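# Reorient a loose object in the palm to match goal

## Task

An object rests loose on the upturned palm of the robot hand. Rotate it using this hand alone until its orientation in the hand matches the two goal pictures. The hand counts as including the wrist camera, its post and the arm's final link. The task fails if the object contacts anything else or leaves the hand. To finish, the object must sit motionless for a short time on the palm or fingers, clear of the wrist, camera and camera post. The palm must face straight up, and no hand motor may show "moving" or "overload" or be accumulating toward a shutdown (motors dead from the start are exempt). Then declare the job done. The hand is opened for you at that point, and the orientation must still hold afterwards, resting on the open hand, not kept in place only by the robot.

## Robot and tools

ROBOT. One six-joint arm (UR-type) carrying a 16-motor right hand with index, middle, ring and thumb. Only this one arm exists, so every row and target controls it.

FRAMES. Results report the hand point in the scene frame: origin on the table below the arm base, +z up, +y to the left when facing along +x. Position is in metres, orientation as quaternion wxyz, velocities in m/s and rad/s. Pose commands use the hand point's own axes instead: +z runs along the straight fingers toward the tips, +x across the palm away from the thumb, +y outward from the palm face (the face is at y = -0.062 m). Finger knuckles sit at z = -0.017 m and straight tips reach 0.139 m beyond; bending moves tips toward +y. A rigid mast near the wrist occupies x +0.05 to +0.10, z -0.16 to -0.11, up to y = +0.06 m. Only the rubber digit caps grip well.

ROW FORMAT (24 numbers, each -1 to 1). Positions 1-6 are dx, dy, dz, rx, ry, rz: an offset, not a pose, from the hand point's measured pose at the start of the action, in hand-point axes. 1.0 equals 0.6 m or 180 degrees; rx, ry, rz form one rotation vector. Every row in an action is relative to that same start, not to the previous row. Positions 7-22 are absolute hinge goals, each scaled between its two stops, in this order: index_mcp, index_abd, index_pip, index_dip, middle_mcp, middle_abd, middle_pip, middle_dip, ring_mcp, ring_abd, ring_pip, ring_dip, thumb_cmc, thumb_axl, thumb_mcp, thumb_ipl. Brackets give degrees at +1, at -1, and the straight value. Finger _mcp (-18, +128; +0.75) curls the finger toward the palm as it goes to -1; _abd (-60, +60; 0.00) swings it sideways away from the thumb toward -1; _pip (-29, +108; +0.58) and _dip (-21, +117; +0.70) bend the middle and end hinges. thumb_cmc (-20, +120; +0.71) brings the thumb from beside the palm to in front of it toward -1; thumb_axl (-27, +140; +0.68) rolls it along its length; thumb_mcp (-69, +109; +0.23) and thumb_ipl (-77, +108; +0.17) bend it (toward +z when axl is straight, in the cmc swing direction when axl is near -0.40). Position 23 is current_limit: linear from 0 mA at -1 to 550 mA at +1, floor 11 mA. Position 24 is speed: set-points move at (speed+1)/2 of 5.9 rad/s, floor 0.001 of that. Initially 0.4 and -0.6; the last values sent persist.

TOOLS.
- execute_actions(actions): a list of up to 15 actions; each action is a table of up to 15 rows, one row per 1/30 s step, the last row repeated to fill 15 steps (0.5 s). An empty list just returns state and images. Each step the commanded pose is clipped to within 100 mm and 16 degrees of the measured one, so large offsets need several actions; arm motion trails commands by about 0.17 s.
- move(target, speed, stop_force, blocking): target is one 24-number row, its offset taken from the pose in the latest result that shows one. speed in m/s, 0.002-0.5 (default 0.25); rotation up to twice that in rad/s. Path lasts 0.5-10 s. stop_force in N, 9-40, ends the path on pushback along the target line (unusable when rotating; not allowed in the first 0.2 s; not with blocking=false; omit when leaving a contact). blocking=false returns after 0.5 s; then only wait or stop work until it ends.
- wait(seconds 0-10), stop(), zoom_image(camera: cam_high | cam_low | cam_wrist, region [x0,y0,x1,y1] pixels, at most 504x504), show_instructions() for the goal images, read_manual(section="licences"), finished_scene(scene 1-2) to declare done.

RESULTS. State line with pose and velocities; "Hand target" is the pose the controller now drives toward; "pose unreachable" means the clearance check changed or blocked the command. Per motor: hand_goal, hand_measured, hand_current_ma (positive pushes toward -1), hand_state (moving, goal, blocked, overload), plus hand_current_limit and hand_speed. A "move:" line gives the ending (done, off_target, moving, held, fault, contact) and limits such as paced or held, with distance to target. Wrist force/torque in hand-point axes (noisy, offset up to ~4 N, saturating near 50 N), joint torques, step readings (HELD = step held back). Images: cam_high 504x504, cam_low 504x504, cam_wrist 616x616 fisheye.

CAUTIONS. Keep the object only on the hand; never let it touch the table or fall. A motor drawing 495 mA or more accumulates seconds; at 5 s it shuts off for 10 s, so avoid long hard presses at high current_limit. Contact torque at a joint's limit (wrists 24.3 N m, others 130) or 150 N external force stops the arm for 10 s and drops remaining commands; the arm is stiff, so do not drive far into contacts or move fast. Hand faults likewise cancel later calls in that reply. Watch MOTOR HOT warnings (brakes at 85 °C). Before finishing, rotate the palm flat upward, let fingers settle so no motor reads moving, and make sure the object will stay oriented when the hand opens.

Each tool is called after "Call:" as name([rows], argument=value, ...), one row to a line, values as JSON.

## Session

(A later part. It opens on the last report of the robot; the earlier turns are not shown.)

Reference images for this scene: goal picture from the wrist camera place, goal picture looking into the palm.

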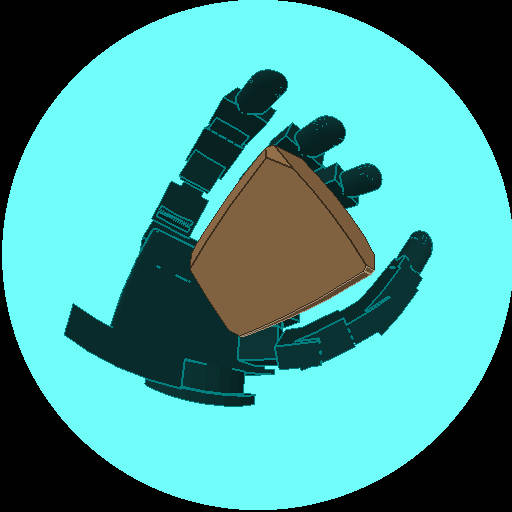

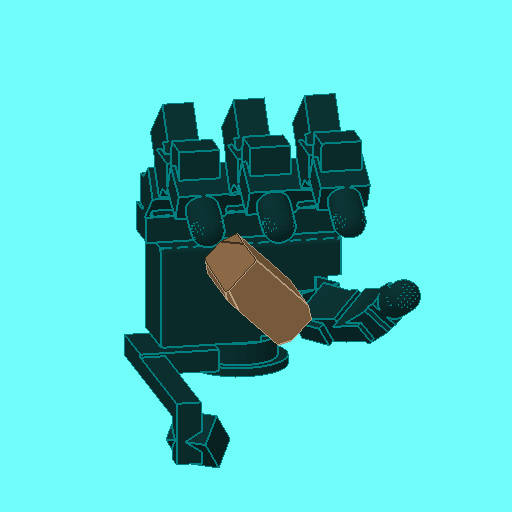

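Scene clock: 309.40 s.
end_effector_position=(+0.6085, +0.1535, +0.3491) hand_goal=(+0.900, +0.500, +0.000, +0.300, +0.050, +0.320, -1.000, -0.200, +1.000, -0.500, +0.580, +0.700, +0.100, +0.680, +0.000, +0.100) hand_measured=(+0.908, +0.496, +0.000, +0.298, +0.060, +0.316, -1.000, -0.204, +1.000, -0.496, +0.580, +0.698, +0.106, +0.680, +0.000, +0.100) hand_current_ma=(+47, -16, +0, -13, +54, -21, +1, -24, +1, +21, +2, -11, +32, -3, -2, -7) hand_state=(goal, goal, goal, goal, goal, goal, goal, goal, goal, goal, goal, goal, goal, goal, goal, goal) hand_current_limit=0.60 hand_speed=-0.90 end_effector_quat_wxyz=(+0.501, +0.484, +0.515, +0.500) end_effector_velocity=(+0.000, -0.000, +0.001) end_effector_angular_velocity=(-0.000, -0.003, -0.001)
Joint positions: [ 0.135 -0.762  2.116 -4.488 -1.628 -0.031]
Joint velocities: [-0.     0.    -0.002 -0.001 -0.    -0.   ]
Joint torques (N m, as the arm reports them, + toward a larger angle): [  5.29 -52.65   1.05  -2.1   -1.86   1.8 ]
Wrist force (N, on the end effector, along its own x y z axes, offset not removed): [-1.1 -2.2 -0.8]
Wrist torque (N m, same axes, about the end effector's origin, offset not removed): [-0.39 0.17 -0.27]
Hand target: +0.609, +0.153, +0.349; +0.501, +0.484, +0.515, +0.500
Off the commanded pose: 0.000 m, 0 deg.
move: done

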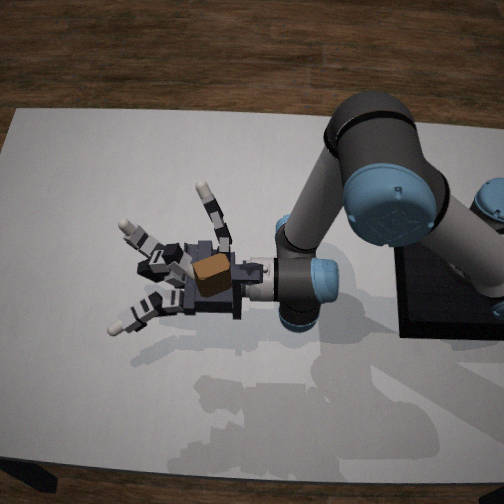

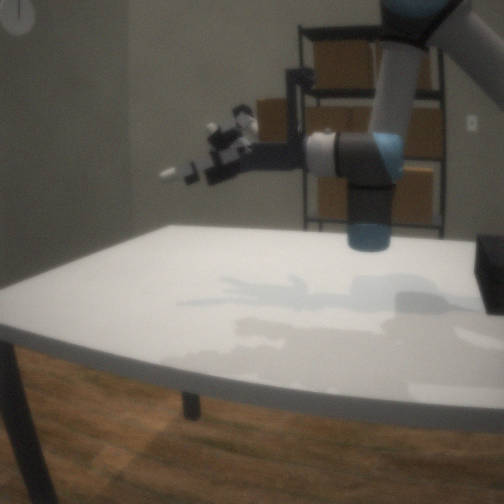

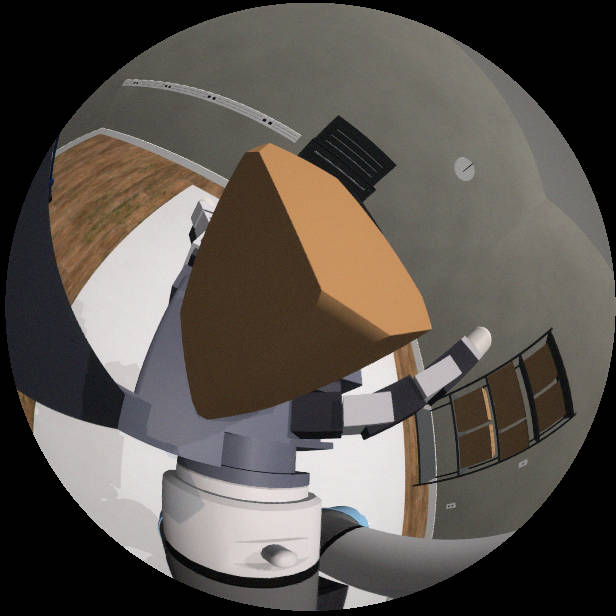

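Call:
move(target=[0,0,0,0,0,0,0.9,0.5,0,0.3,0.04,0.75,-1,-0.38,1,-0.5,0.58,0.7,0.1,0.68,0,0.1,0.6,-0.92])

Call:
zoom_image(camera="cam_high", region=[80, 180, 280, 340])

Scene clock: 319.57 s.
end_effector_position=(+0.6085, +0.1535, +0.3491) hand_goal=(+0.900, +0.500, +0.000, +0.300, +0.040, +0.750, -1.000, -0.380, +1.000, -0.500, +0.580, +0.700, +0.100, +0.680, +0.000, +0.100) hand_measured=(+0.908, +0.496, +0.000, +0.298, +0.050, +0.748, -1.000, -0.378, +1.000, -0.496, +0.580, +0.698, +0.106, +0.680, +0.000, +0.100) hand_current_ma=(+47, -16, +0, -13, +56, -12, +1, +13, +1, +21, +2, -11, +32, -3, -2, -7) hand_state=(goal, goal, goal, goal, goal, goal, goal, goal, goal, goal, goal, goal, goal, goal, goal, goal) hand_current_limit=0.60 hand_speed=-0.92 end_effector_quat_wxyz=(+0.501, +0.484, +0.515, +0.500) end_effector_velocity=(+0.000, +0.000, -0.001) end_effector_angular_velocity=(-0.000, +0.002, +0.001)
Joint positions: [ 0.135 -0.762  2.116 -4.488 -1.628 -0.031]
Joint velocities: [-0.     0.001  0.    -0.     0.001  0.   ]
Joint torques (N m, as the arm reports them, + toward a larger angle): [  6.52 -52.58   0.98  -2.08  -1.69   1.91]
Wrist force (N, on the end effector, along its own x y z axes, offset not removed): [-0.9 1.4 -1.1]
Wrist torque (N m, same axes, about the end effector's origin, offset not removed): [0.18 0.07 -0.16]
Hand target: +0.609, +0.153, +0.349; +0.501, +0.484, +0.515, +0.500
Off the commanded pose: 0.000 m, 0 deg.
move: done

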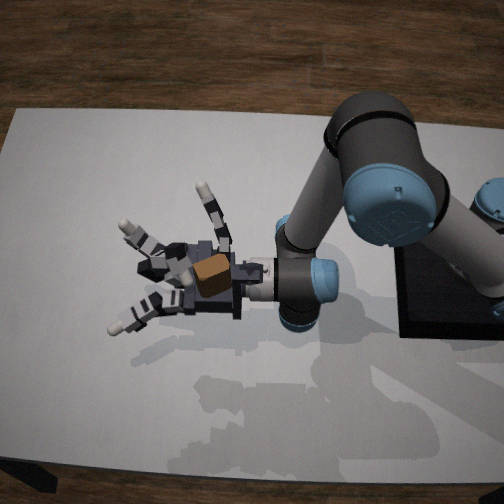

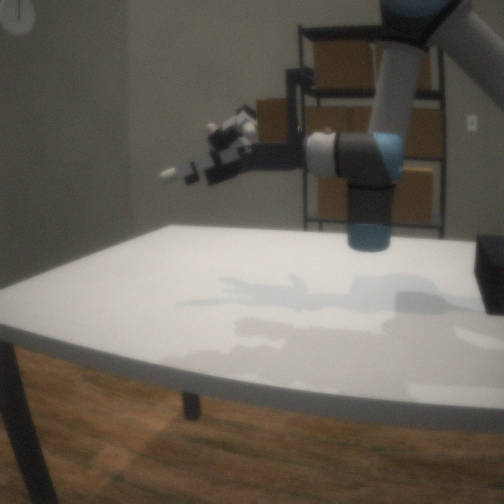

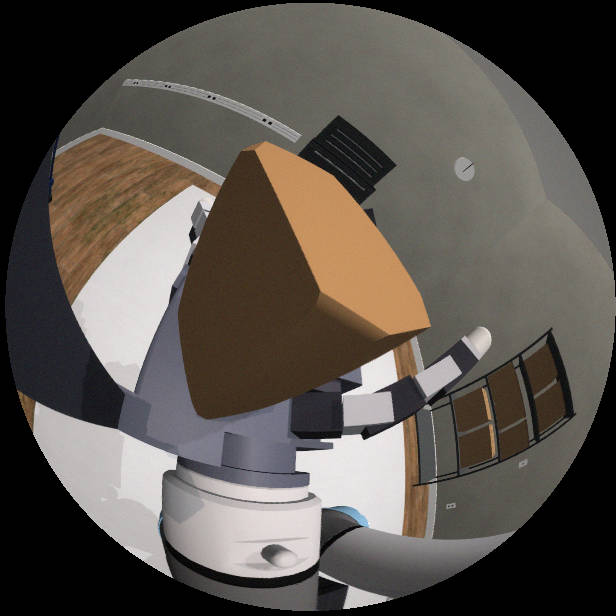

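Region (80, 180, 280, 340) of cam_high's 504x504 image, scaled by 2.520, with more detail than that image has; it fills the top 403 rows of this view, and the rest is white.

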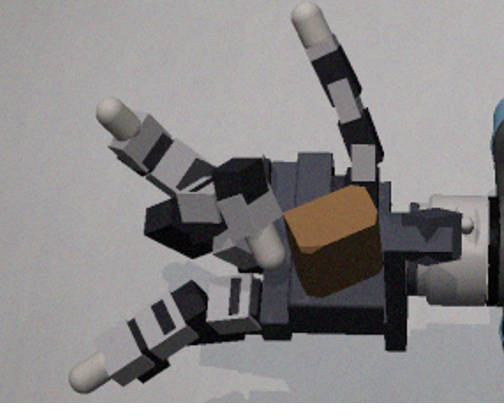

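Call:
execute_actions([
  [[0,0,0,0,0,0,0.9,0.5,0,0.3,0.3,0.75,-1,-0.38,1,-0.5,0.58,0.7,0.1,0.68,0,0.1,0.6,-0.7]],
  [[0,0,0,0,0,0,0.9,0.5,0,0.3,0.3,0.15,-1,-0.15,1,-0.5,0.58,0.7,0.1,0.68,0,0.1,0.6,-0.5]],
  [[0,0,0,0,0,0,0.9,0.5,0,0.3,0.0,0.15,-1,-0.13,1,-0.5,0.58,0.7,0.1,0.68,0,0.1,0.6,-0.7]],
  [[0,0,0,0,0,0,0.9,0.5,0,0.3,-0.02,0.3,-1,-0.13,1,-0.5,0.58,0.7,0.1,0.68,0,0.1,0.6,-0.88]],
  [[0,0,0,0,0,0,0.9,0.5,0,0.3,-0.05,0.42,-1,-0.13,1,-0.5,0.58,0.7,0.1,0.68,0,0.1,0.6,-0.9]],
  [[0,0,0,0,0,0,0.9,0.5,0,0.3,-0.09,0.54,-1,-0.13,1,-0.5,0.58,0.7,0.1,0.68,0,0.1,0.6,-0.9]],
  [[0,0,0,0,0,0,0.9,0.5,0,0.3,-0.13,0.66,-1,-0.13,1,-0.5,0.58,0.7,0.1,0.68,0,0.1,0.6,-0.9]],
])

Call:
zoom_image(camera="cam_high", region=[80, 180, 280, 340])

Scene clock: 337.20 s.
end_effector_position=(+0.6085, +0.1535, +0.3491) hand_goal=(+0.900, +0.500, +0.000, +0.300, -0.130, +0.660, -1.000, -0.130, +1.000, -0.500, +0.580, +0.700, +0.100, +0.680, +0.000, +0.100) hand_measured=(+0.908, +0.496, +0.000, +0.298, -0.124, +0.652, -1.000, -0.134, +1.000, -0.496, +0.580, +0.698, +0.106, +0.680, +0.000, +0.100) hand_current_ma=(+47, -16, +0, -13, +34, -8, +1, -16, +1, +21, +2, -11, +32, -3, -2, -7) hand_state=(goal, goal, goal, goal, goal, moving, goal, goal, goal, goal, goal, goal, goal, goal, goal, goal) hand_current_limit=0.60 hand_speed=-0.90 end_effector_quat_wxyz=(+0.501, +0.484, +0.515, +0.500) end_effector_velocity=(+0.000, -0.000, +0.001) end_effector_angular_velocity=(+0.000, -0.000, -0.000)
Joint positions: [ 0.135 -0.762  2.116 -4.488 -1.628 -0.031]
Joint velocities: [-0.    -0.001 -0.     0.002 -0.     0.   ]
Joint torques (N m, as the arm reports them, + toward a larger angle): [  6.62 -51.25   1.6   -1.82  -1.43   2.04]
Wrist force (N, on the end effector, along its own x y z axes, offset not removed): [-1.6 -1.2 0.4]
Wrist torque (N m, same axes, about the end effector's origin, offset not removed): [-0.23 0.14 -0.21]
Hand target: +0.609, +0.153, +0.349; +0.501, +0.484, +0.515, +0.500
Off the commanded pose: 0.000 m, 0 deg.
Step readings (end_effector_position; steps 1 to 15: 1st action; 16 to 30: 2nd action; 31 to 45: 3rd action; 46 to 60: 4th action; 61 to 75: 5th action; 76 to 90: 6th action; 91 to 105: 7th action):
0: (+0.6085, +0.1535, +0.3491)
1: (+0.6085, +0.1535, +0.3491)
2: (+0.6085, +0.1535, +0.3491)
4: (+0.6085, +0.1535, +0.3491)
8: (+0.6085, +0.1535, +0.3491)
15: (+0.6085, +0.1535, +0.3491)
16: (+0.6085, +0.1535, +0.3491)
17: (+0.6085, +0.1535, +0.3491)
19: (+0.6085, +0.1535, +0.3491)
23: (+0.6085, +0.1535, +0.3491)
30: (+0.6085, +0.1535, +0.3491)
31: (+0.6085, +0.1535, +0.3491)
32: (+0.6085, +0.1535, +0.3491)
34: (+0.6085, +0.1535, +0.3491)
38: (+0.6085, +0.1535, +0.3491)
45: (+0.6085, +0.1535, +0.3491)
46: (+0.6085, +0.1535, +0.3491)
47: (+0.6085, +0.1535, +0.3491)
49: (+0.6085, +0.1535, +0.3491)
53: (+0.6085, +0.1535, +0.3491)
60: (+0.6085, +0.1535, +0.3491)
61: (+0.6085, +0.1535, +0.3491)
62: (+0.6085, +0.1535, +0.3491)
64: (+0.6085, +0.1535, +0.3491)
68: (+0.6085, +0.1535, +0.3491)
75: (+0.6085, +0.1535, +0.3491)
76: (+0.6085, +0.1535, +0.3491)
77: (+0.6085, +0.1535, +0.3491)
79: (+0.6085, +0.1535, +0.3491)
83: (+0.6085, +0.1535, +0.3491)
90: (+0.6085, +0.1535, +0.3491)
91: (+0.6085, +0.1535, +0.3491)
92: (+0.6085, +0.1535, +0.3491)
94: (+0.6085, +0.1535, +0.3491)
98: (+0.6085, +0.1535, +0.3491)
105: end_effector_position above

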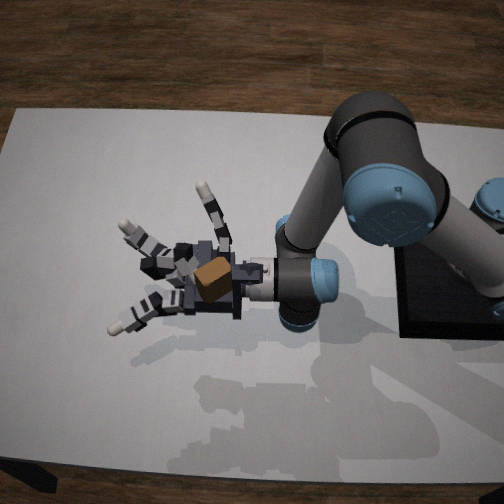

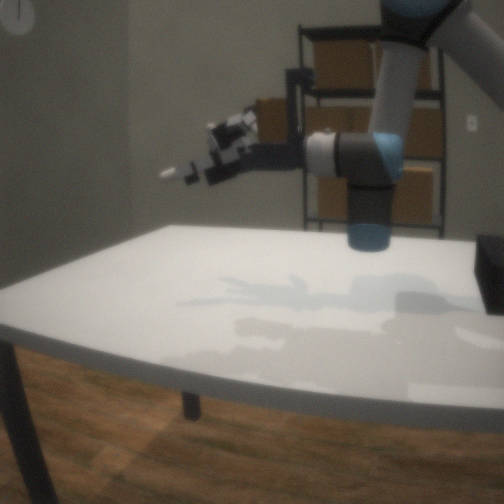

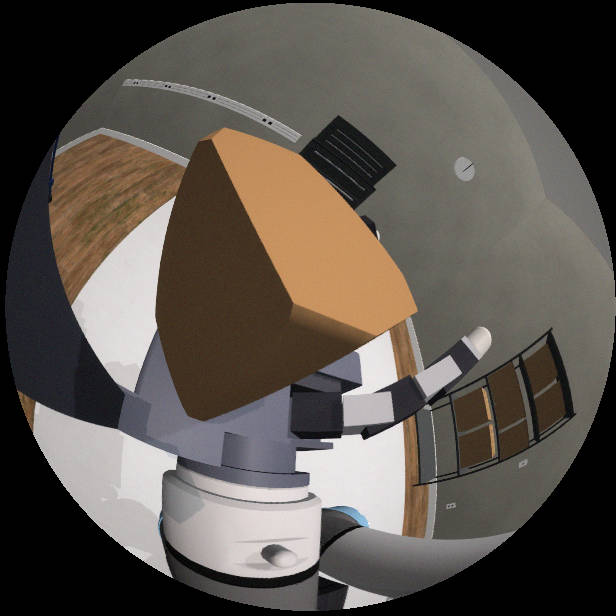

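Region (80, 180, 280, 340) of cam_high's 504x504 image, scaled by 2.520, with more detail than that image has; it fills the top 403 rows of this view, and the rest is white.

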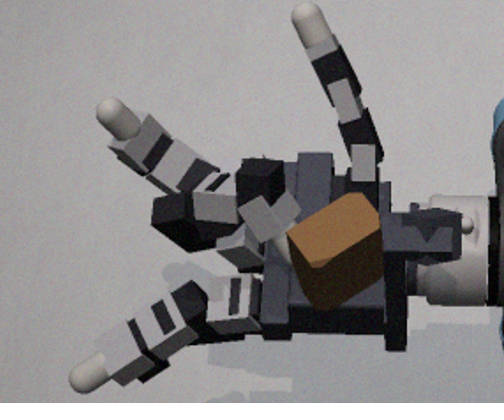

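Call:
move(target=[0,0,0,0,0,0,0.9,0.5,0,0.3,0.7,0.3,-0.8,-0.13,0.6,0,-1,-0.5,0.1,0.68,0,0.1,0.6,-0.65])

Call:
zoom_image(camera="cam_high", region=[80, 180, 280, 340])

Call:
move(target=[0,0,0,0,0,0,0.9,0.5,0,0.3,0.7,0.3,-0.8,-0.13,0.1,0,-1,-0.3,0.1,0.68,0,0.1,0.6,-0.88])

Call:
zoom_image(camera="cam_high", region=[80, 180, 280, 340])

Scene clock: 354.30 s.
end_effector_position=(+0.6085, +0.1535, +0.3491) hand_goal=(+0.900, +0.500, +0.000, +0.300, +0.700, +0.300, -0.800, -0.130, +0.600, +0.000, -1.000, -0.500, +0.100, +0.680, +0.000, +0.100) hand_measured=(+0.908, +0.496, +0.000, +0.298, +0.706, +0.302, -0.804, -0.134, +0.616, -0.004, -0.998, -0.498, +0.106, +0.680, +0.000, +0.100) hand_current_ma=(+48, -16, +0, -13, +32, +14, -21, -16, +97, -15, +6, +11, +32, -3, -2, -7) hand_state=(goal, goal, goal, goal, goal, goal, goal, goal, goal, goal, goal, goal, goal, goal, goal, goal) hand_current_limit=0.60 hand_speed=-0.65 end_effector_quat_wxyz=(+0.501, +0.484, +0.515, +0.500) end_effector_velocity=(-0.000, +0.000, +0.000) end_effector_angular_velocity=(-0.000, +0.001, +0.001)
Joint positions: [ 0.135 -0.762  2.116 -4.488 -1.628 -0.031]
Joint velocities: [ 0.    -0.001  0.002  0.001  0.001 -0.   ]
Joint torques (N m, as the arm reports them, + toward a larger angle): [  4.89 -53.17   0.9   -1.93  -1.29   1.95]
Wrist force (N, on the end effector, along its own x y z axes, offset not removed): [1.1 2.5 0.2]
Wrist torque (N m, same axes, about the end effector's origin, offset not removed): [0.11 -0.12 0.08]
Hand target: +0.609, +0.153, +0.349; +0.501, +0.484, +0.515, +0.500
Off the commanded pose: 0.000 m, 0 deg.
move: done

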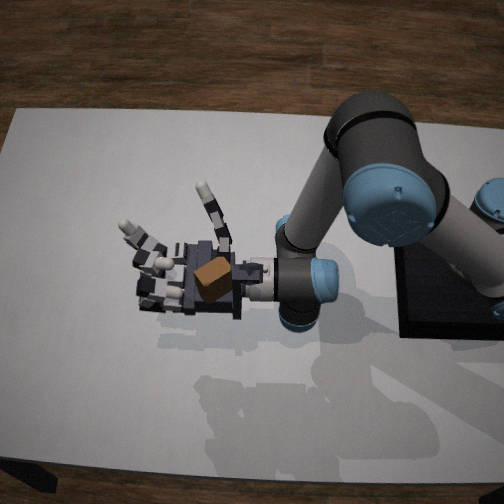

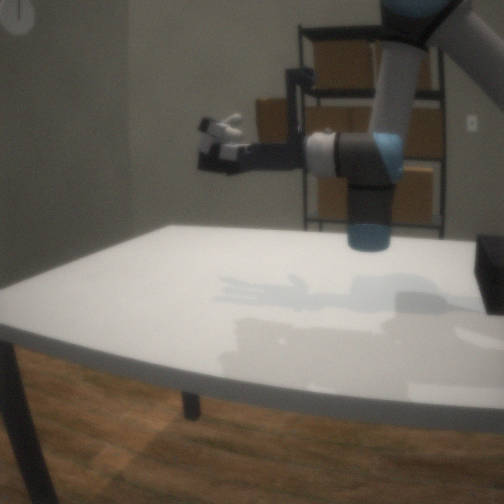

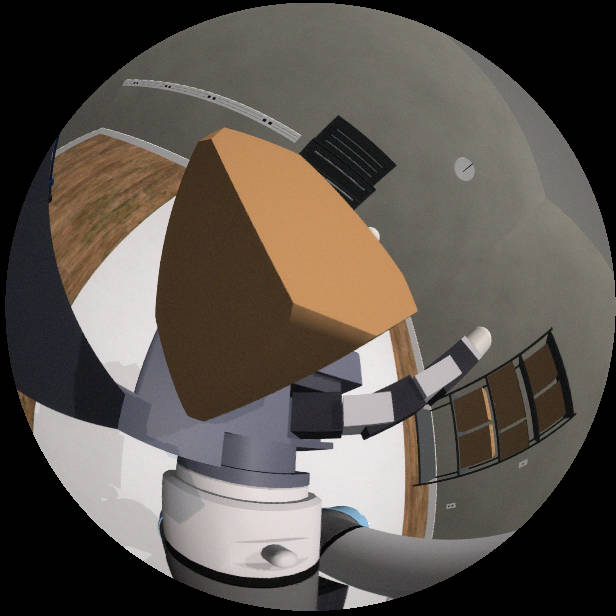

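Region (80, 180, 280, 340) of cam_high's 504x504 image, scaled by 2.520, with more detail than that image has; it fills the top 403 rows of this view, and the rest is white.

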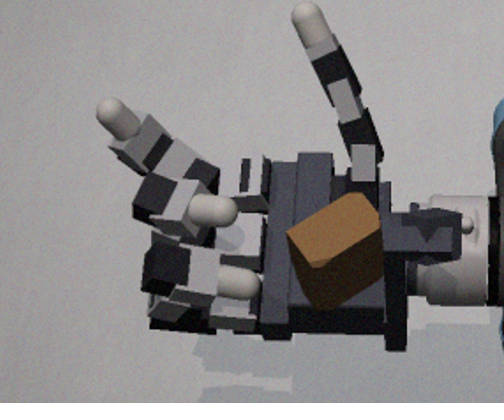

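Scene clock: 356.37 s.
end_effector_position=(+0.6085, +0.1535, +0.3491) hand_goal=(+0.900, +0.500, +0.000, +0.300, +0.700, +0.300, -0.800, -0.130, +0.100, +0.000, -1.000, -0.300, +0.100, +0.680, +0.000, +0.100) hand_measured=(+0.908, +0.496, +0.000, +0.298, +0.706, +0.302, -0.804, -0.134, +0.110, -0.004, -1.000, -0.304, +0.106, +0.680, +0.000, +0.100) hand_current_ma=(+48, -16, +0, -13, +32, +14, -21, -16, +62, -15, +1, -19, +32, -3, -2, -7) hand_state=(goal, goal, goal, goal, goal, goal, goal, goal, goal, goal, goal, goal, goal, goal, goal, goal) hand_current_limit=0.60 hand_speed=-0.88 end_effector_quat_wxyz=(+0.501, +0.484, +0.515, +0.500) end_effector_velocity=(-0.000, -0.000, -0.001) end_effector_angular_velocity=(+0.000, +0.001, +0.000)
Joint positions: [ 0.135 -0.762  2.116 -4.488 -1.628 -0.031]
Joint velocities: [-0.     0.     0.001 -0.001  0.     0.   ]
Joint torques (N m, as the arm reports them, + toward a larger angle): [  5.62 -50.85   0.69  -1.75  -1.19   1.91]
Wrist force (N, on the end effector, along its own x y z axes, offset not removed): [-1.6 1.6 -1.6]
Wrist torque (N m, same axes, about the end effector's origin, offset not removed): [0.18 0.34 -0.18]
Hand target: +0.609, +0.153, +0.349; +0.501, +0.484, +0.515, +0.500
Off the commanded pose: 0.000 m, 0 deg.
move: done

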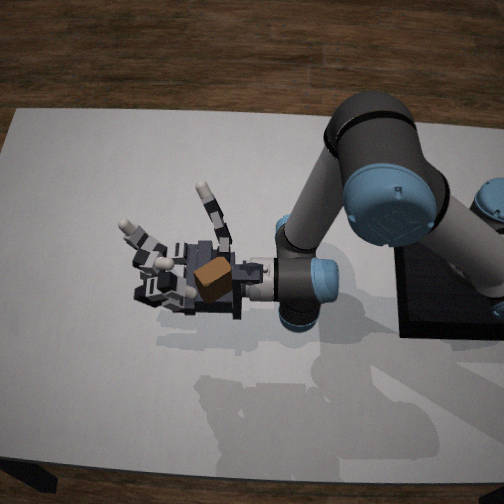

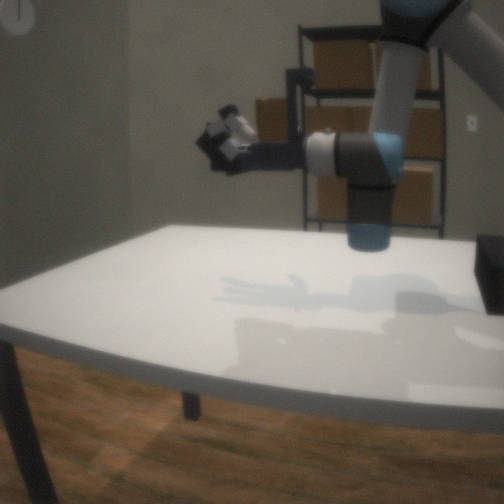

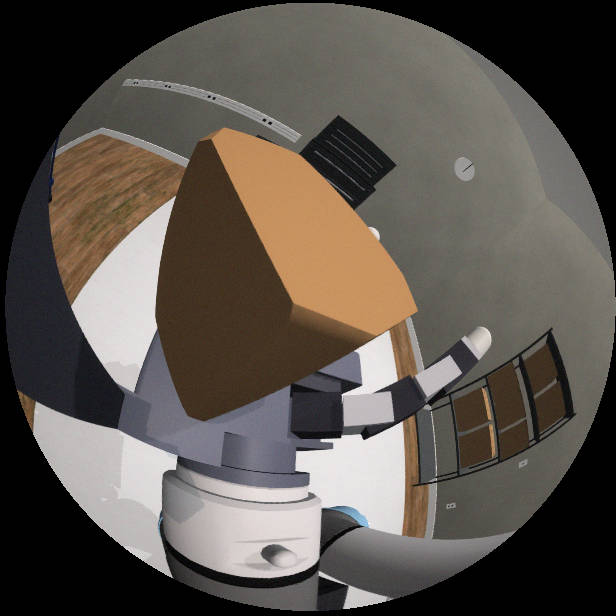

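Region (80, 180, 280, 340) of cam_high's 504x504 image, scaled by 2.520, with more detail than that image has; it fills the top 403 rows of this view, and the rest is white.

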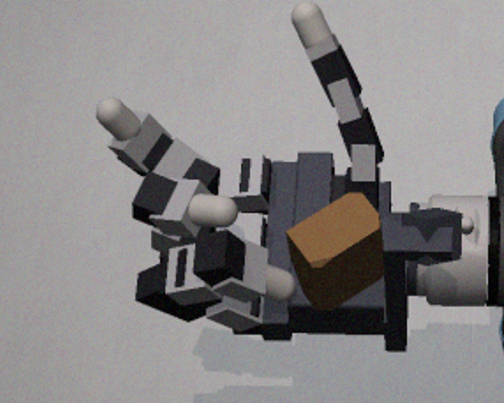

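Call:
execute_actions([
  [[0,0,0,0,0,0,0.9,0.5,0,0.3,0.7,0.3,-0.8,-0.13,0.06,0,-1,-0.18,0.1,0.68,0,0.1,0.6,-0.88]],
  [[0,0,0,0,0,0,0.9,0.5,0,0.3,0.7,0.3,-0.8,-0.13,0.01,0,-1,-0.08,0.1,0.68,0,0.1,0.6,-0.9]],
  [[0,0,0,0,0,0,0.9,0.5,0,0.3,0.7,0.3,-0.8,-0.13,-0.04,0,-1,0.0,0.1,0.68,0,0.1,0.6,-0.9]],
])

Call:
zoom_image(camera="cam_high", region=[80, 180, 280, 340])

Scene clock: 366.20 s.
end_effector_position=(+0.6085, +0.1535, +0.3491) hand_goal=(+0.900, +0.500, +0.000, +0.300, +0.700, +0.300, -0.800, -0.130, -0.040, +0.000, -1.000, +0.000, +0.100, +0.680, +0.000, +0.100) hand_measured=(+0.908, +0.496, +0.000, +0.298, +0.706, +0.302, -0.804, -0.134, +0.084, +0.010, -1.000, -0.210, +0.106, +0.680, +0.000, +0.100) hand_current_ma=(+48, -16, +0, -13, +32, +14, -21, -16, +440, +47, +0, -440, +32, -3, -2, -7) hand_state=(goal, goal, goal, goal, goal, goal, goal, goal, blocked, goal, goal, blocked, goal, goal, goal, goal) hand_current_limit=0.60 hand_speed=-0.90 end_effector_quat_wxyz=(+0.501, +0.484, +0.515, +0.500) end_effector_velocity=(-0.000, -0.000, +0.000) end_effector_angular_velocity=(+0.000, +0.001, -0.001)
Joint positions: [ 0.135 -0.762  2.116 -4.488 -1.628 -0.031]
Joint velocities: [-0.    -0.001  0.001  0.001 -0.     0.   ]
Joint torques (N m, as the arm reports them, + toward a larger angle): [  4.55 -51.82   0.66  -1.54  -1.4    1.65]
Wrist force (N, on the end effector, along its own x y z axes, offset not removed): [-2.6 0.3 -1.0]
Wrist torque (N m, same axes, about the end effector's origin, offset not removed): [-0.09 0.37 -0.37]
Hand target: +0.609, +0.153, +0.349; +0.501, +0.484, +0.515, +0.500
Off the commanded pose: 0.000 m, 0 deg.
Step readings (end_effector_position; steps 1 to 15: 1st action; 16 to 30: 2nd action; 31 to 45: 3rd action):
0: (+0.6085, +0.1535, +0.3491)
1: (+0.6085, +0.1535, +0.3491)
2: (+0.6085, +0.1535, +0.3491)
4: (+0.6085, +0.1535, +0.3491)
8: (+0.6085, +0.1535, +0.3491)
15: (+0.6085, +0.1535, +0.3491)
16: (+0.6085, +0.1535, +0.3491)
17: (+0.6085, +0.1535, +0.3491)
19: (+0.6085, +0.1535, +0.3491)
23: (+0.6085, +0.1535, +0.3491)
30: (+0.6085, +0.1535, +0.3491)
31: (+0.6085, +0.1535, +0.3491)
32: (+0.6085, +0.1535, +0.3491)
34: (+0.6085, +0.1535, +0.3491)
38: (+0.6085, +0.1535, +0.3491)
45: end_effector_position above

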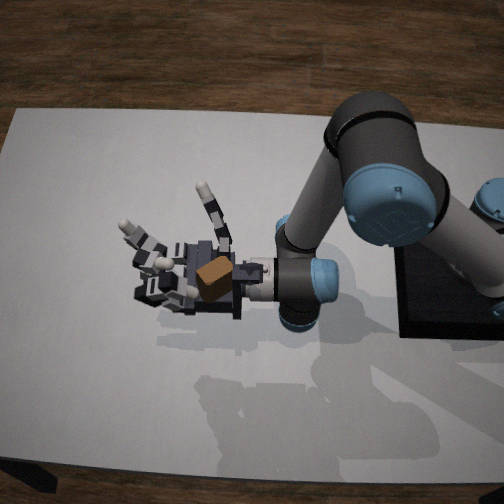

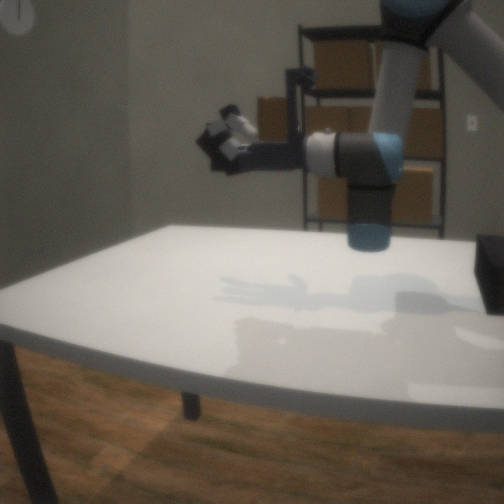

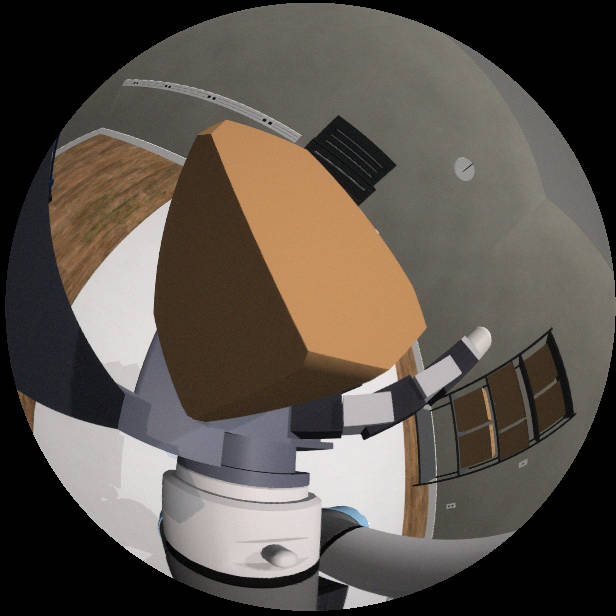

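Region (80, 180, 280, 340) of cam_high's 504x504 image, scaled by 2.520, with more detail than that image has; it fills the top 403 rows of this view, and the rest is white.

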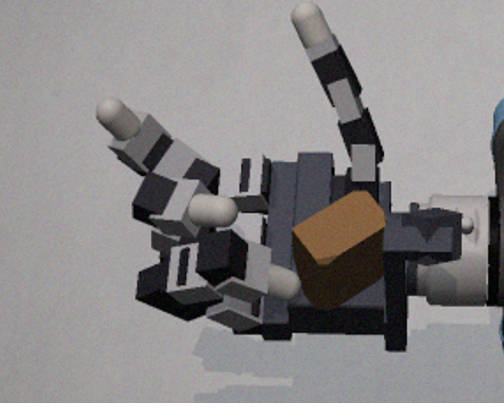

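Call:
move(target=[0,0,0,0.09,0,0,0.2,0.3,-1,0,0.15,0,-1,-0.1,0.2,0,-1,-0.35,0.1,0.68,0,0.1,0.5,-0.7], speed=0.05)

Call:
zoom_image(camera="cam_high", region=[80, 180, 280, 340])

Scene clock: 375.50 s.
end_effector_position=(+0.6085, +0.1535, +0.3491) hand_goal=(+0.200, +0.300, -1.000, +0.000, +0.150, +0.000, -1.000, -0.100, +0.200, +0.000, -1.000, -0.350, +0.100, +0.680, +0.000, +0.100) hand_measured=(+0.216, +0.304, -1.000, +0.002, +0.164, +0.002, -1.000, -0.104, +0.204, +0.004, -1.000, -0.348, +0.106, +0.680, +0.000, +0.100) hand_current_ma=(+82, +14, +2, +11, +72, +14, +1, -22, +22, +15, +0, +11, +32, -3, -6, -7) hand_state=(goal, goal, goal, goal, goal, goal, goal, goal, goal, goal, goal, goal, goal, goal, goal, goal) hand_current_limit=0.50 hand_speed=-0.70 end_effector_quat_wxyz=(+0.428, +0.550, +0.580, +0.422) end_effector_velocity=(+0.000, +0.000, -0.000) end_effector_angular_velocity=(-0.000, +0.017, -0.001)
Joint positions: [ 0.143 -0.991  2.255 -4.117 -1.642 -0.012]
Joint velocities: [ 0.001 -0.014  0.005  0.026 -0.001  0.002]
Joint torques (N m, as the arm reports them, + toward a larger angle): [  8.87 -47.23   3.73  -1.34  -2.41   1.87]
Wrist force (N, on the end effector, along its own x y z axes, offset not removed): [-0.8 0.3 -1.3]
Wrist torque (N m, same axes, about the end effector's origin, offset not removed): [-0.04 0.03 -0.18]
Hand target: +0.609, +0.153, +0.349; +0.428, +0.550, +0.580, +0.422
Off the commanded pose: 0.000 m, 0 deg.
move: done

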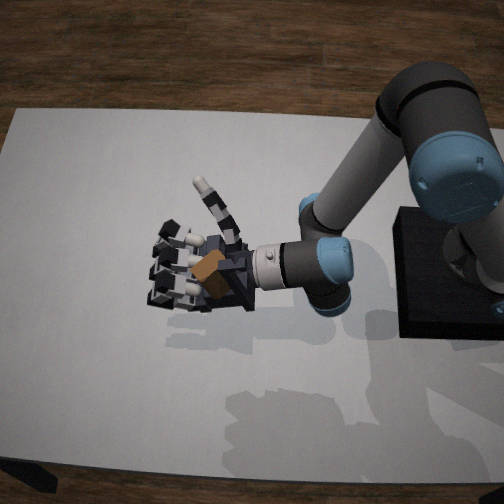

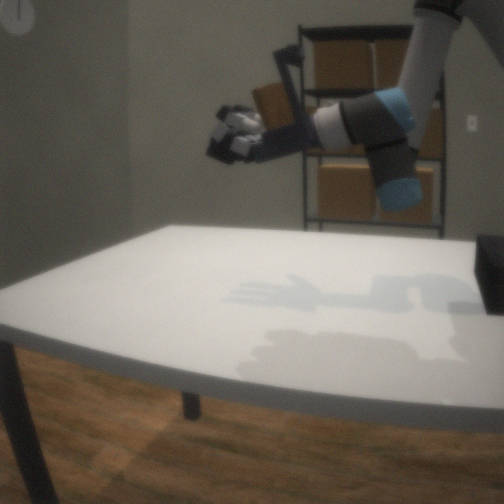

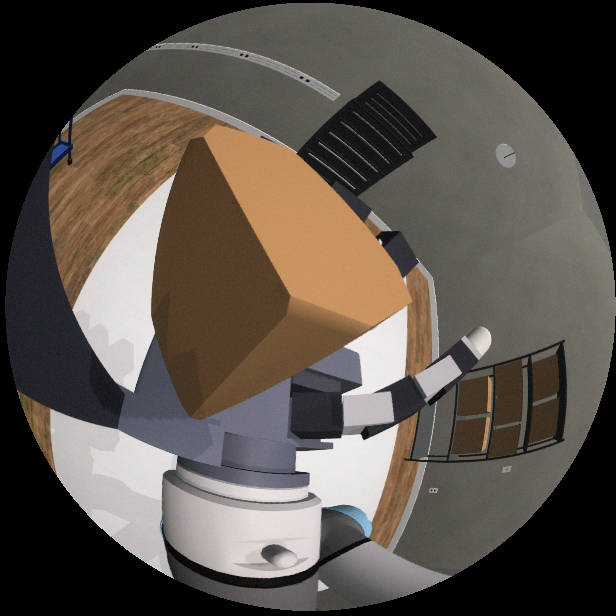

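Region (80, 180, 280, 340) of cam_high's 504x504 image, scaled by 2.520, with more detail than that image has; it fills the top 403 rows of this view, and the rest is white.

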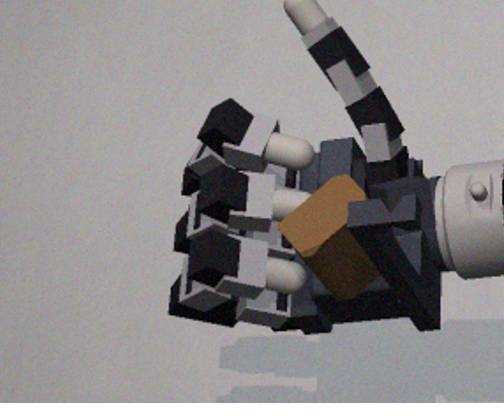

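Call:
move(target=[0,0,0,0.04,0,0,0.2,0.3,-1,0,0.3,0,-1,-0.1,0.25,0,-1,-0.35,0.1,0.68,0,0.1,0.5,-0.85], speed=0.04)

Scene clock: 382.17 s.
end_effector_position=(+0.6085, +0.1535, +0.3491) hand_goal=(+0.200, +0.300, -1.000, +0.000, +0.300, +0.000, -1.000, -0.100, +0.250, +0.000, -1.000, -0.350, +0.100, +0.680, +0.000, +0.100) hand_measured=(+0.216, +0.304, -1.000, +0.002, +0.306, +0.002, -1.000, -0.104, +0.256, +0.004, -1.000, -0.348, +0.106, +0.680, -0.002, +0.100) hand_current_ma=(+82, +14, +2, +11, +27, +14, +1, -22, +31, +15, +0, +6, +32, -3, -10, -7) hand_state=(goal, goal, goal, goal, goal, goal, goal, goal, goal, goal, goal, goal, goal, goal, goal, goal) hand_current_limit=0.50 hand_speed=-0.85 end_effector_quat_wxyz=(+0.393, +0.575, +0.605, +0.386) end_effector_velocity=(+0.001, +0.000, +0.001) end_effector_angular_velocity=(+0.000, +0.015, +0.000)
Joint positions: [ 0.145 -1.103  2.286 -3.913 -1.645 -0.002]
Joint velocities: [ 0.    -0.015  0.001  0.029  0.001  0.002]
Joint torques (N m, as the arm reports them, + toward a larger angle): [  8.71 -46.33   1.16  -1.08  -2.     1.81]
Wrist force (N, on the end effector, along its own x y z axes, offset not removed): [0.1 1.5 -1.7]
Wrist torque (N m, same axes, about the end effector's origin, offset not removed): [0.29 -0.06 -0.09]
Hand target: +0.608, +0.153, +0.349; +0.393, +0.575, +0.605, +0.385
Off the commanded pose: 0.000 m, 0 deg.
move: done

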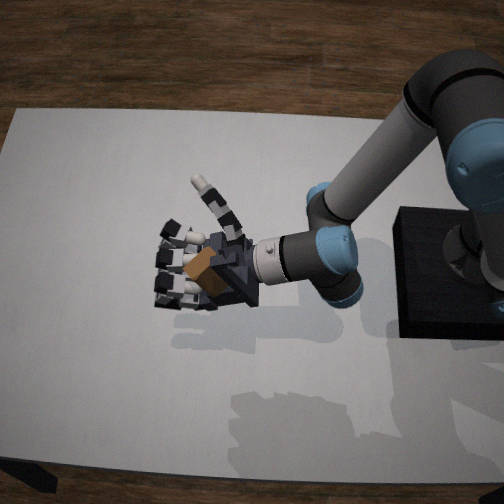

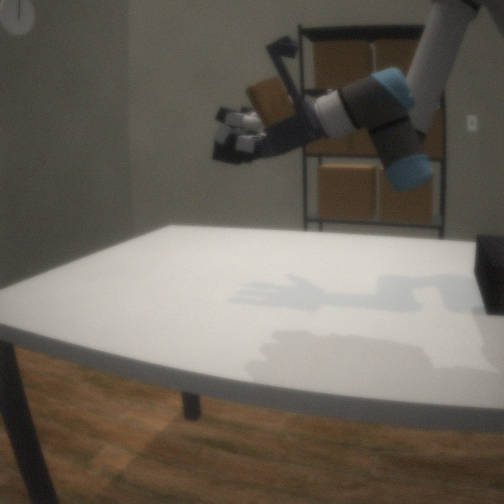

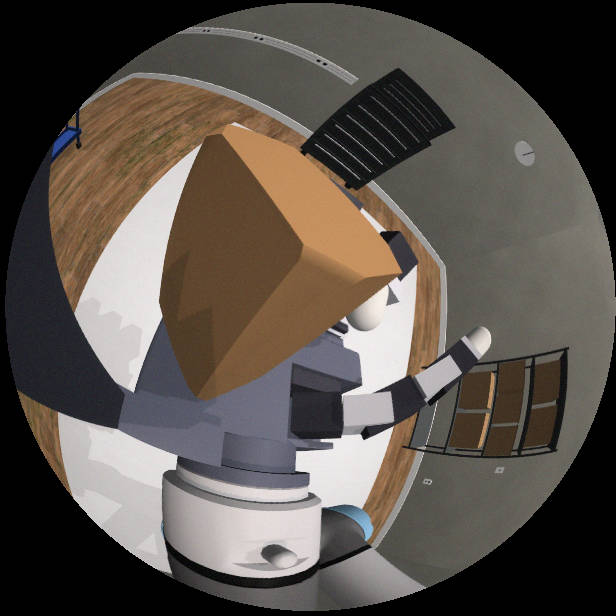

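Slid. Ease middle back a touch to pivot, then level.

Call:
move(target=[0,0,0,0,0,0,0.3,0.3,-1,0,0.38,0,-1,-0.1,0.25,0,-1,-0.35,0.1,0.68,0,0.1,0.5,-0.93])

Call:
move(target=[0,0,0,-0.13,0,0,0.3,0.3,-1,0,0.38,0,-1,-0.1,0.25,0,-1,-0.35,0.1,0.68,0,0.1,0.5,-0.93], speed=0.07)

Call:
move(target=[0,0,0,0,0,0,0.7,0,-1,0,0.7,0,-1,-0.1,0.7,0,-1,-0.35,0.1,0.68,0,0.1,0.5,-0.75])

Call:
zoom_image(camera="cam_high", region=[80, 180, 280, 340])

Scene clock: 390.80 s.
end_effector_position=(+0.6085, +0.1535, +0.3491) hand_goal=(+0.300, +0.300, -1.000, +0.000, +0.380, +0.000, -1.000, -0.100, +0.250, +0.000, -1.000, -0.350, +0.100, +0.680, +0.000, +0.100) hand_measured=(+0.306, +0.304, -1.000, +0.002, +0.386, +0.002, -1.000, -0.104, +0.256, +0.004, -1.000, -0.348, +0.106, +0.680, -0.002, +0.100) hand_current_ma=(+28, +14, +2, +11, +29, +14, +1, -22, +32, +15, +0, +6, +32, -3, -11, -7) hand_state=(goal, goal, goal, goal, goal, goal, goal, goal, goal, goal, goal, goal, goal, goal, goal, goal) hand_current_limit=0.50 hand_speed=-0.93 end_effector_quat_wxyz=(+0.393, +0.575, +0.605, +0.386) end_effector_velocity=(+0.000, -0.000, +0.001) end_effector_angular_velocity=(+0.000, -0.001, -0.000)
Joint positions: [ 0.145 -1.103  2.286 -3.913 -1.645 -0.002]
Joint velocities: [-0.    -0.    -0.001 -0.     0.     0.   ]
Joint torques (N m, as the arm reports them, + toward a larger angle): [  0.35 -20.93 -23.65  -4.87   0.46  -2.36]
Wrist force (N, on the end effector, along its own x y z axes, offset not removed): [-0.1 0.0 -1.3]
Wrist torque (N m, same axes, about the end effector's origin, offset not removed): [0.05 -0.07 -0.12]
Hand target: +0.608, +0.153, +0.349; +0.393, +0.575, +0.605, +0.386
Off the commanded pose: 0.000 m, 0 deg.
move: done

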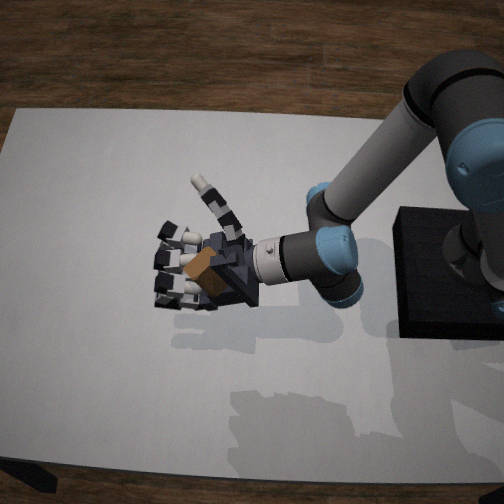

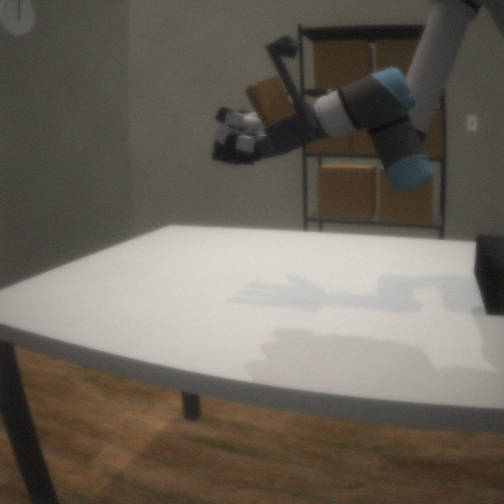

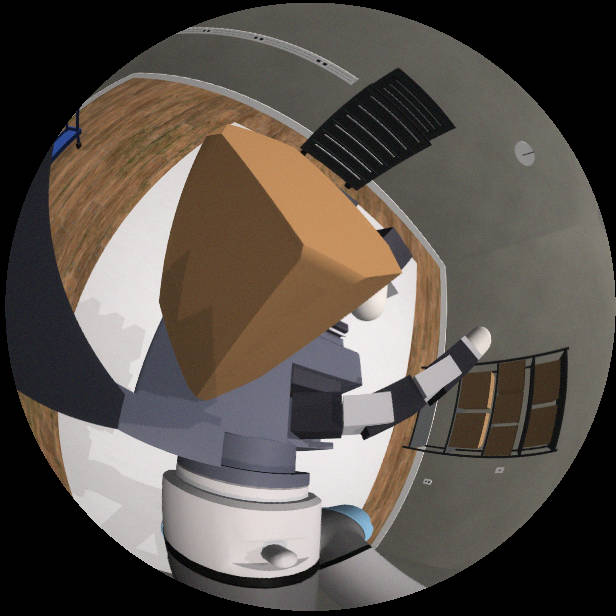

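Scene clock: 394.07 s.
end_effector_position=(+0.6084, +0.1535, +0.3491) hand_goal=(+0.300, +0.300, -1.000, +0.000, +0.380, +0.000, -1.000, -0.100, +0.250, +0.000, -1.000, -0.350, +0.100, +0.680, +0.000, +0.100) hand_measured=(+0.306, +0.304, -1.000, +0.002, +0.386, +0.002, -1.000, -0.104, +0.256, +0.004, -1.000, -0.348, +0.106, +0.680, -0.002, +0.100) hand_current_ma=(+29, +14, +2, +11, +29, +14, +1, -22, +32, +15, +0, +6, +32, -3, -11, -7) hand_state=(goal, goal, goal, goal, goal, goal, goal, goal, goal, goal, goal, goal, goal, goal, goal, goal) hand_current_limit=0.50 hand_speed=-0.93 end_effector_quat_wxyz=(+0.501, +0.484, +0.514, +0.500) end_effector_velocity=(+0.001, +0.000, -0.000) end_effector_angular_velocity=(+0.000, -0.016, +0.001)
Joint positions: [ 0.135 -0.761  2.115 -4.491 -1.627 -0.031]
Joint velocities: [-0.     0.012 -0.012 -0.016  0.001 -0.001]
Joint torques (N m, as the arm reports them, + toward a larger angle): [ -7.91 -29.21 -19.    -4.15   2.07  -2.53]
Wrist force (N, on the end effector, along its own x y z axes, offset not removed): [-1.4 0.6 -2.9]
Wrist torque (N m, same axes, about the end effector's origin, offset not removed): [0.19 0.14 -0.26]
Hand target: +0.608, +0.153, +0.349; +0.502, +0.483, +0.514, +0.501
Off the commanded pose: 0.000 m, 0 deg.
move: done

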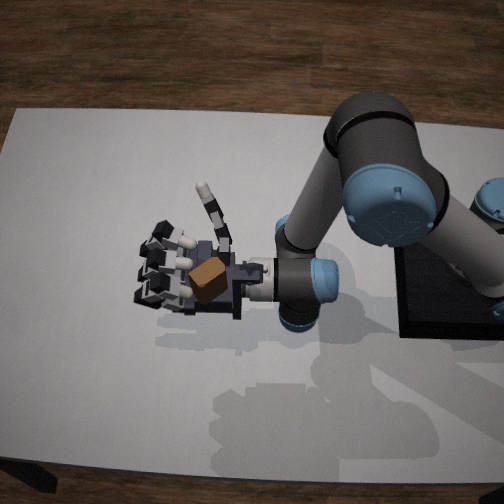

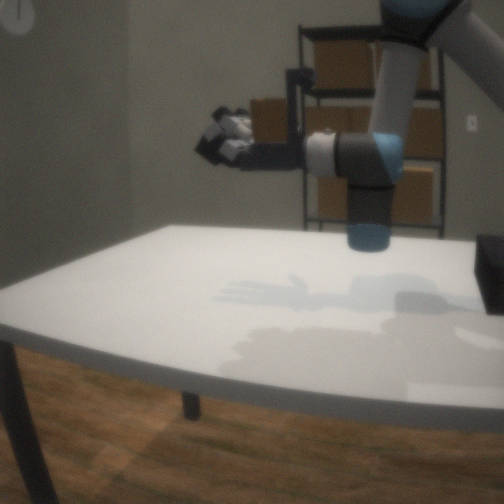

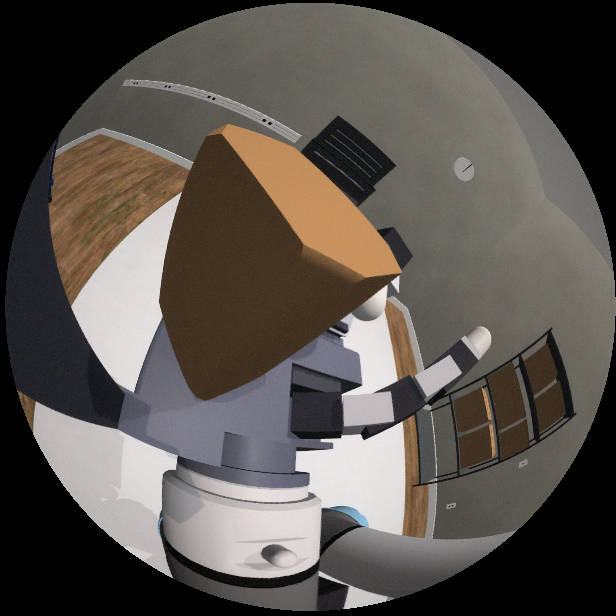

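Scene clock: 395.13 s.
end_effector_position=(+0.6084, +0.1535, +0.3491) hand_goal=(+0.700, +0.000, -1.000, +0.000, +0.700, +0.000, -1.000, -0.100, +0.700, +0.000, -1.000, -0.350, +0.100, +0.680, +0.000, +0.100) hand_measured=(+0.706, +0.004, -1.000, +0.002, +0.706, +0.002, -1.000, -0.104, +0.704, +0.004, -1.000, -0.348, +0.106, +0.680, -0.002, +0.100) hand_current_ma=(+30, +14, +1, +11, +29, +14, +1, -22, +28, +15, +0, +6, +32, -3, -11, -7) hand_state=(goal, goal, goal, goal, goal, goal, goal, goal, goal, goal, goal, goal, goal, goal, goal, goal) hand_current_limit=0.50 hand_speed=-0.75 end_effector_quat_wxyz=(+0.501, +0.484, +0.514, +0.500) end_effector_velocity=(-0.000, +0.000, +0.000) end_effector_angular_velocity=(+0.000, -0.001, +0.001)
Joint positions: [ 0.135 -0.761  2.115 -4.491 -1.627 -0.031]
Joint velocities: [ 0.    -0.    -0.    -0.001  0.001  0.   ]
Joint torques (N m, as the arm reports them, + toward a larger angle): [ -1.53 -55.49   5.45  -0.76  -1.38  -0.24]
Wrist force (N, on the end effector, along its own x y z axes, offset not removed): [-0.9 0.0 -2.2]
Wrist torque (N m, same axes, about the end effector's origin, offset not removed): [-0.03 0.16 -0.18]
Hand target: +0.608, +0.153, +0.349; +0.501, +0.484, +0.514, +0.500
Off the commanded pose: 0.000 m, 0 deg.
move: done

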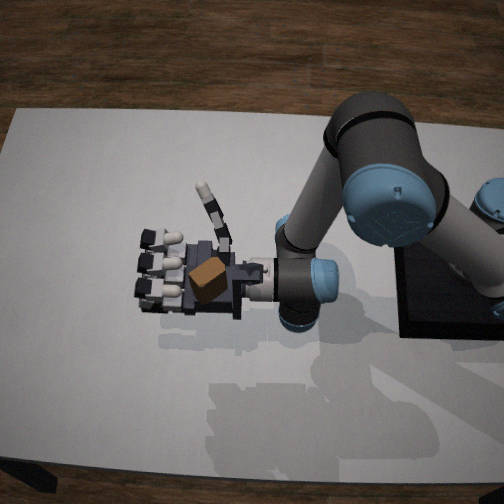

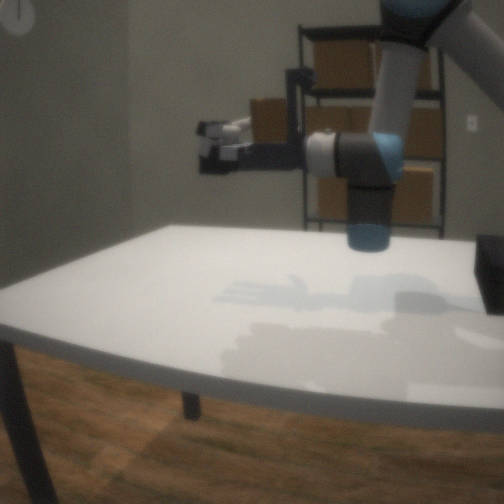

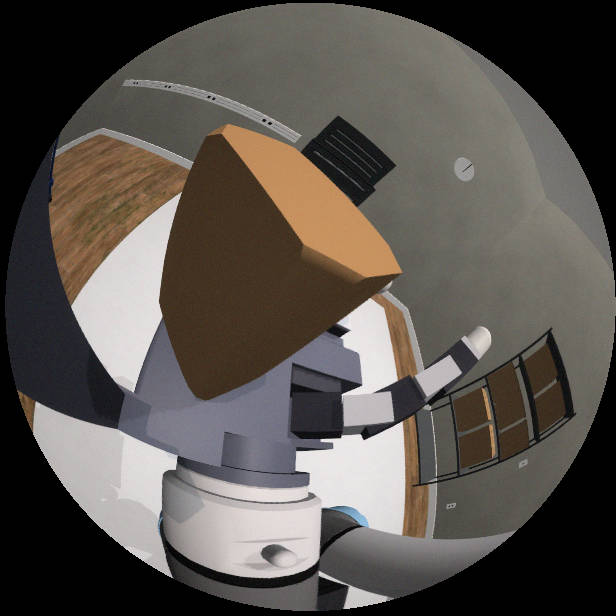

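Region (80, 180, 280, 340) of cam_high's 504x504 image, scaled by 2.520, with more detail than that image has; it fills the top 403 rows of this view, and the rest is white.

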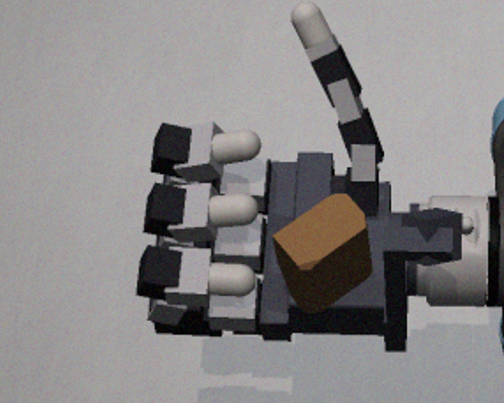

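Call:
finished_scene(scene=2)

The scene is finished: the task was done.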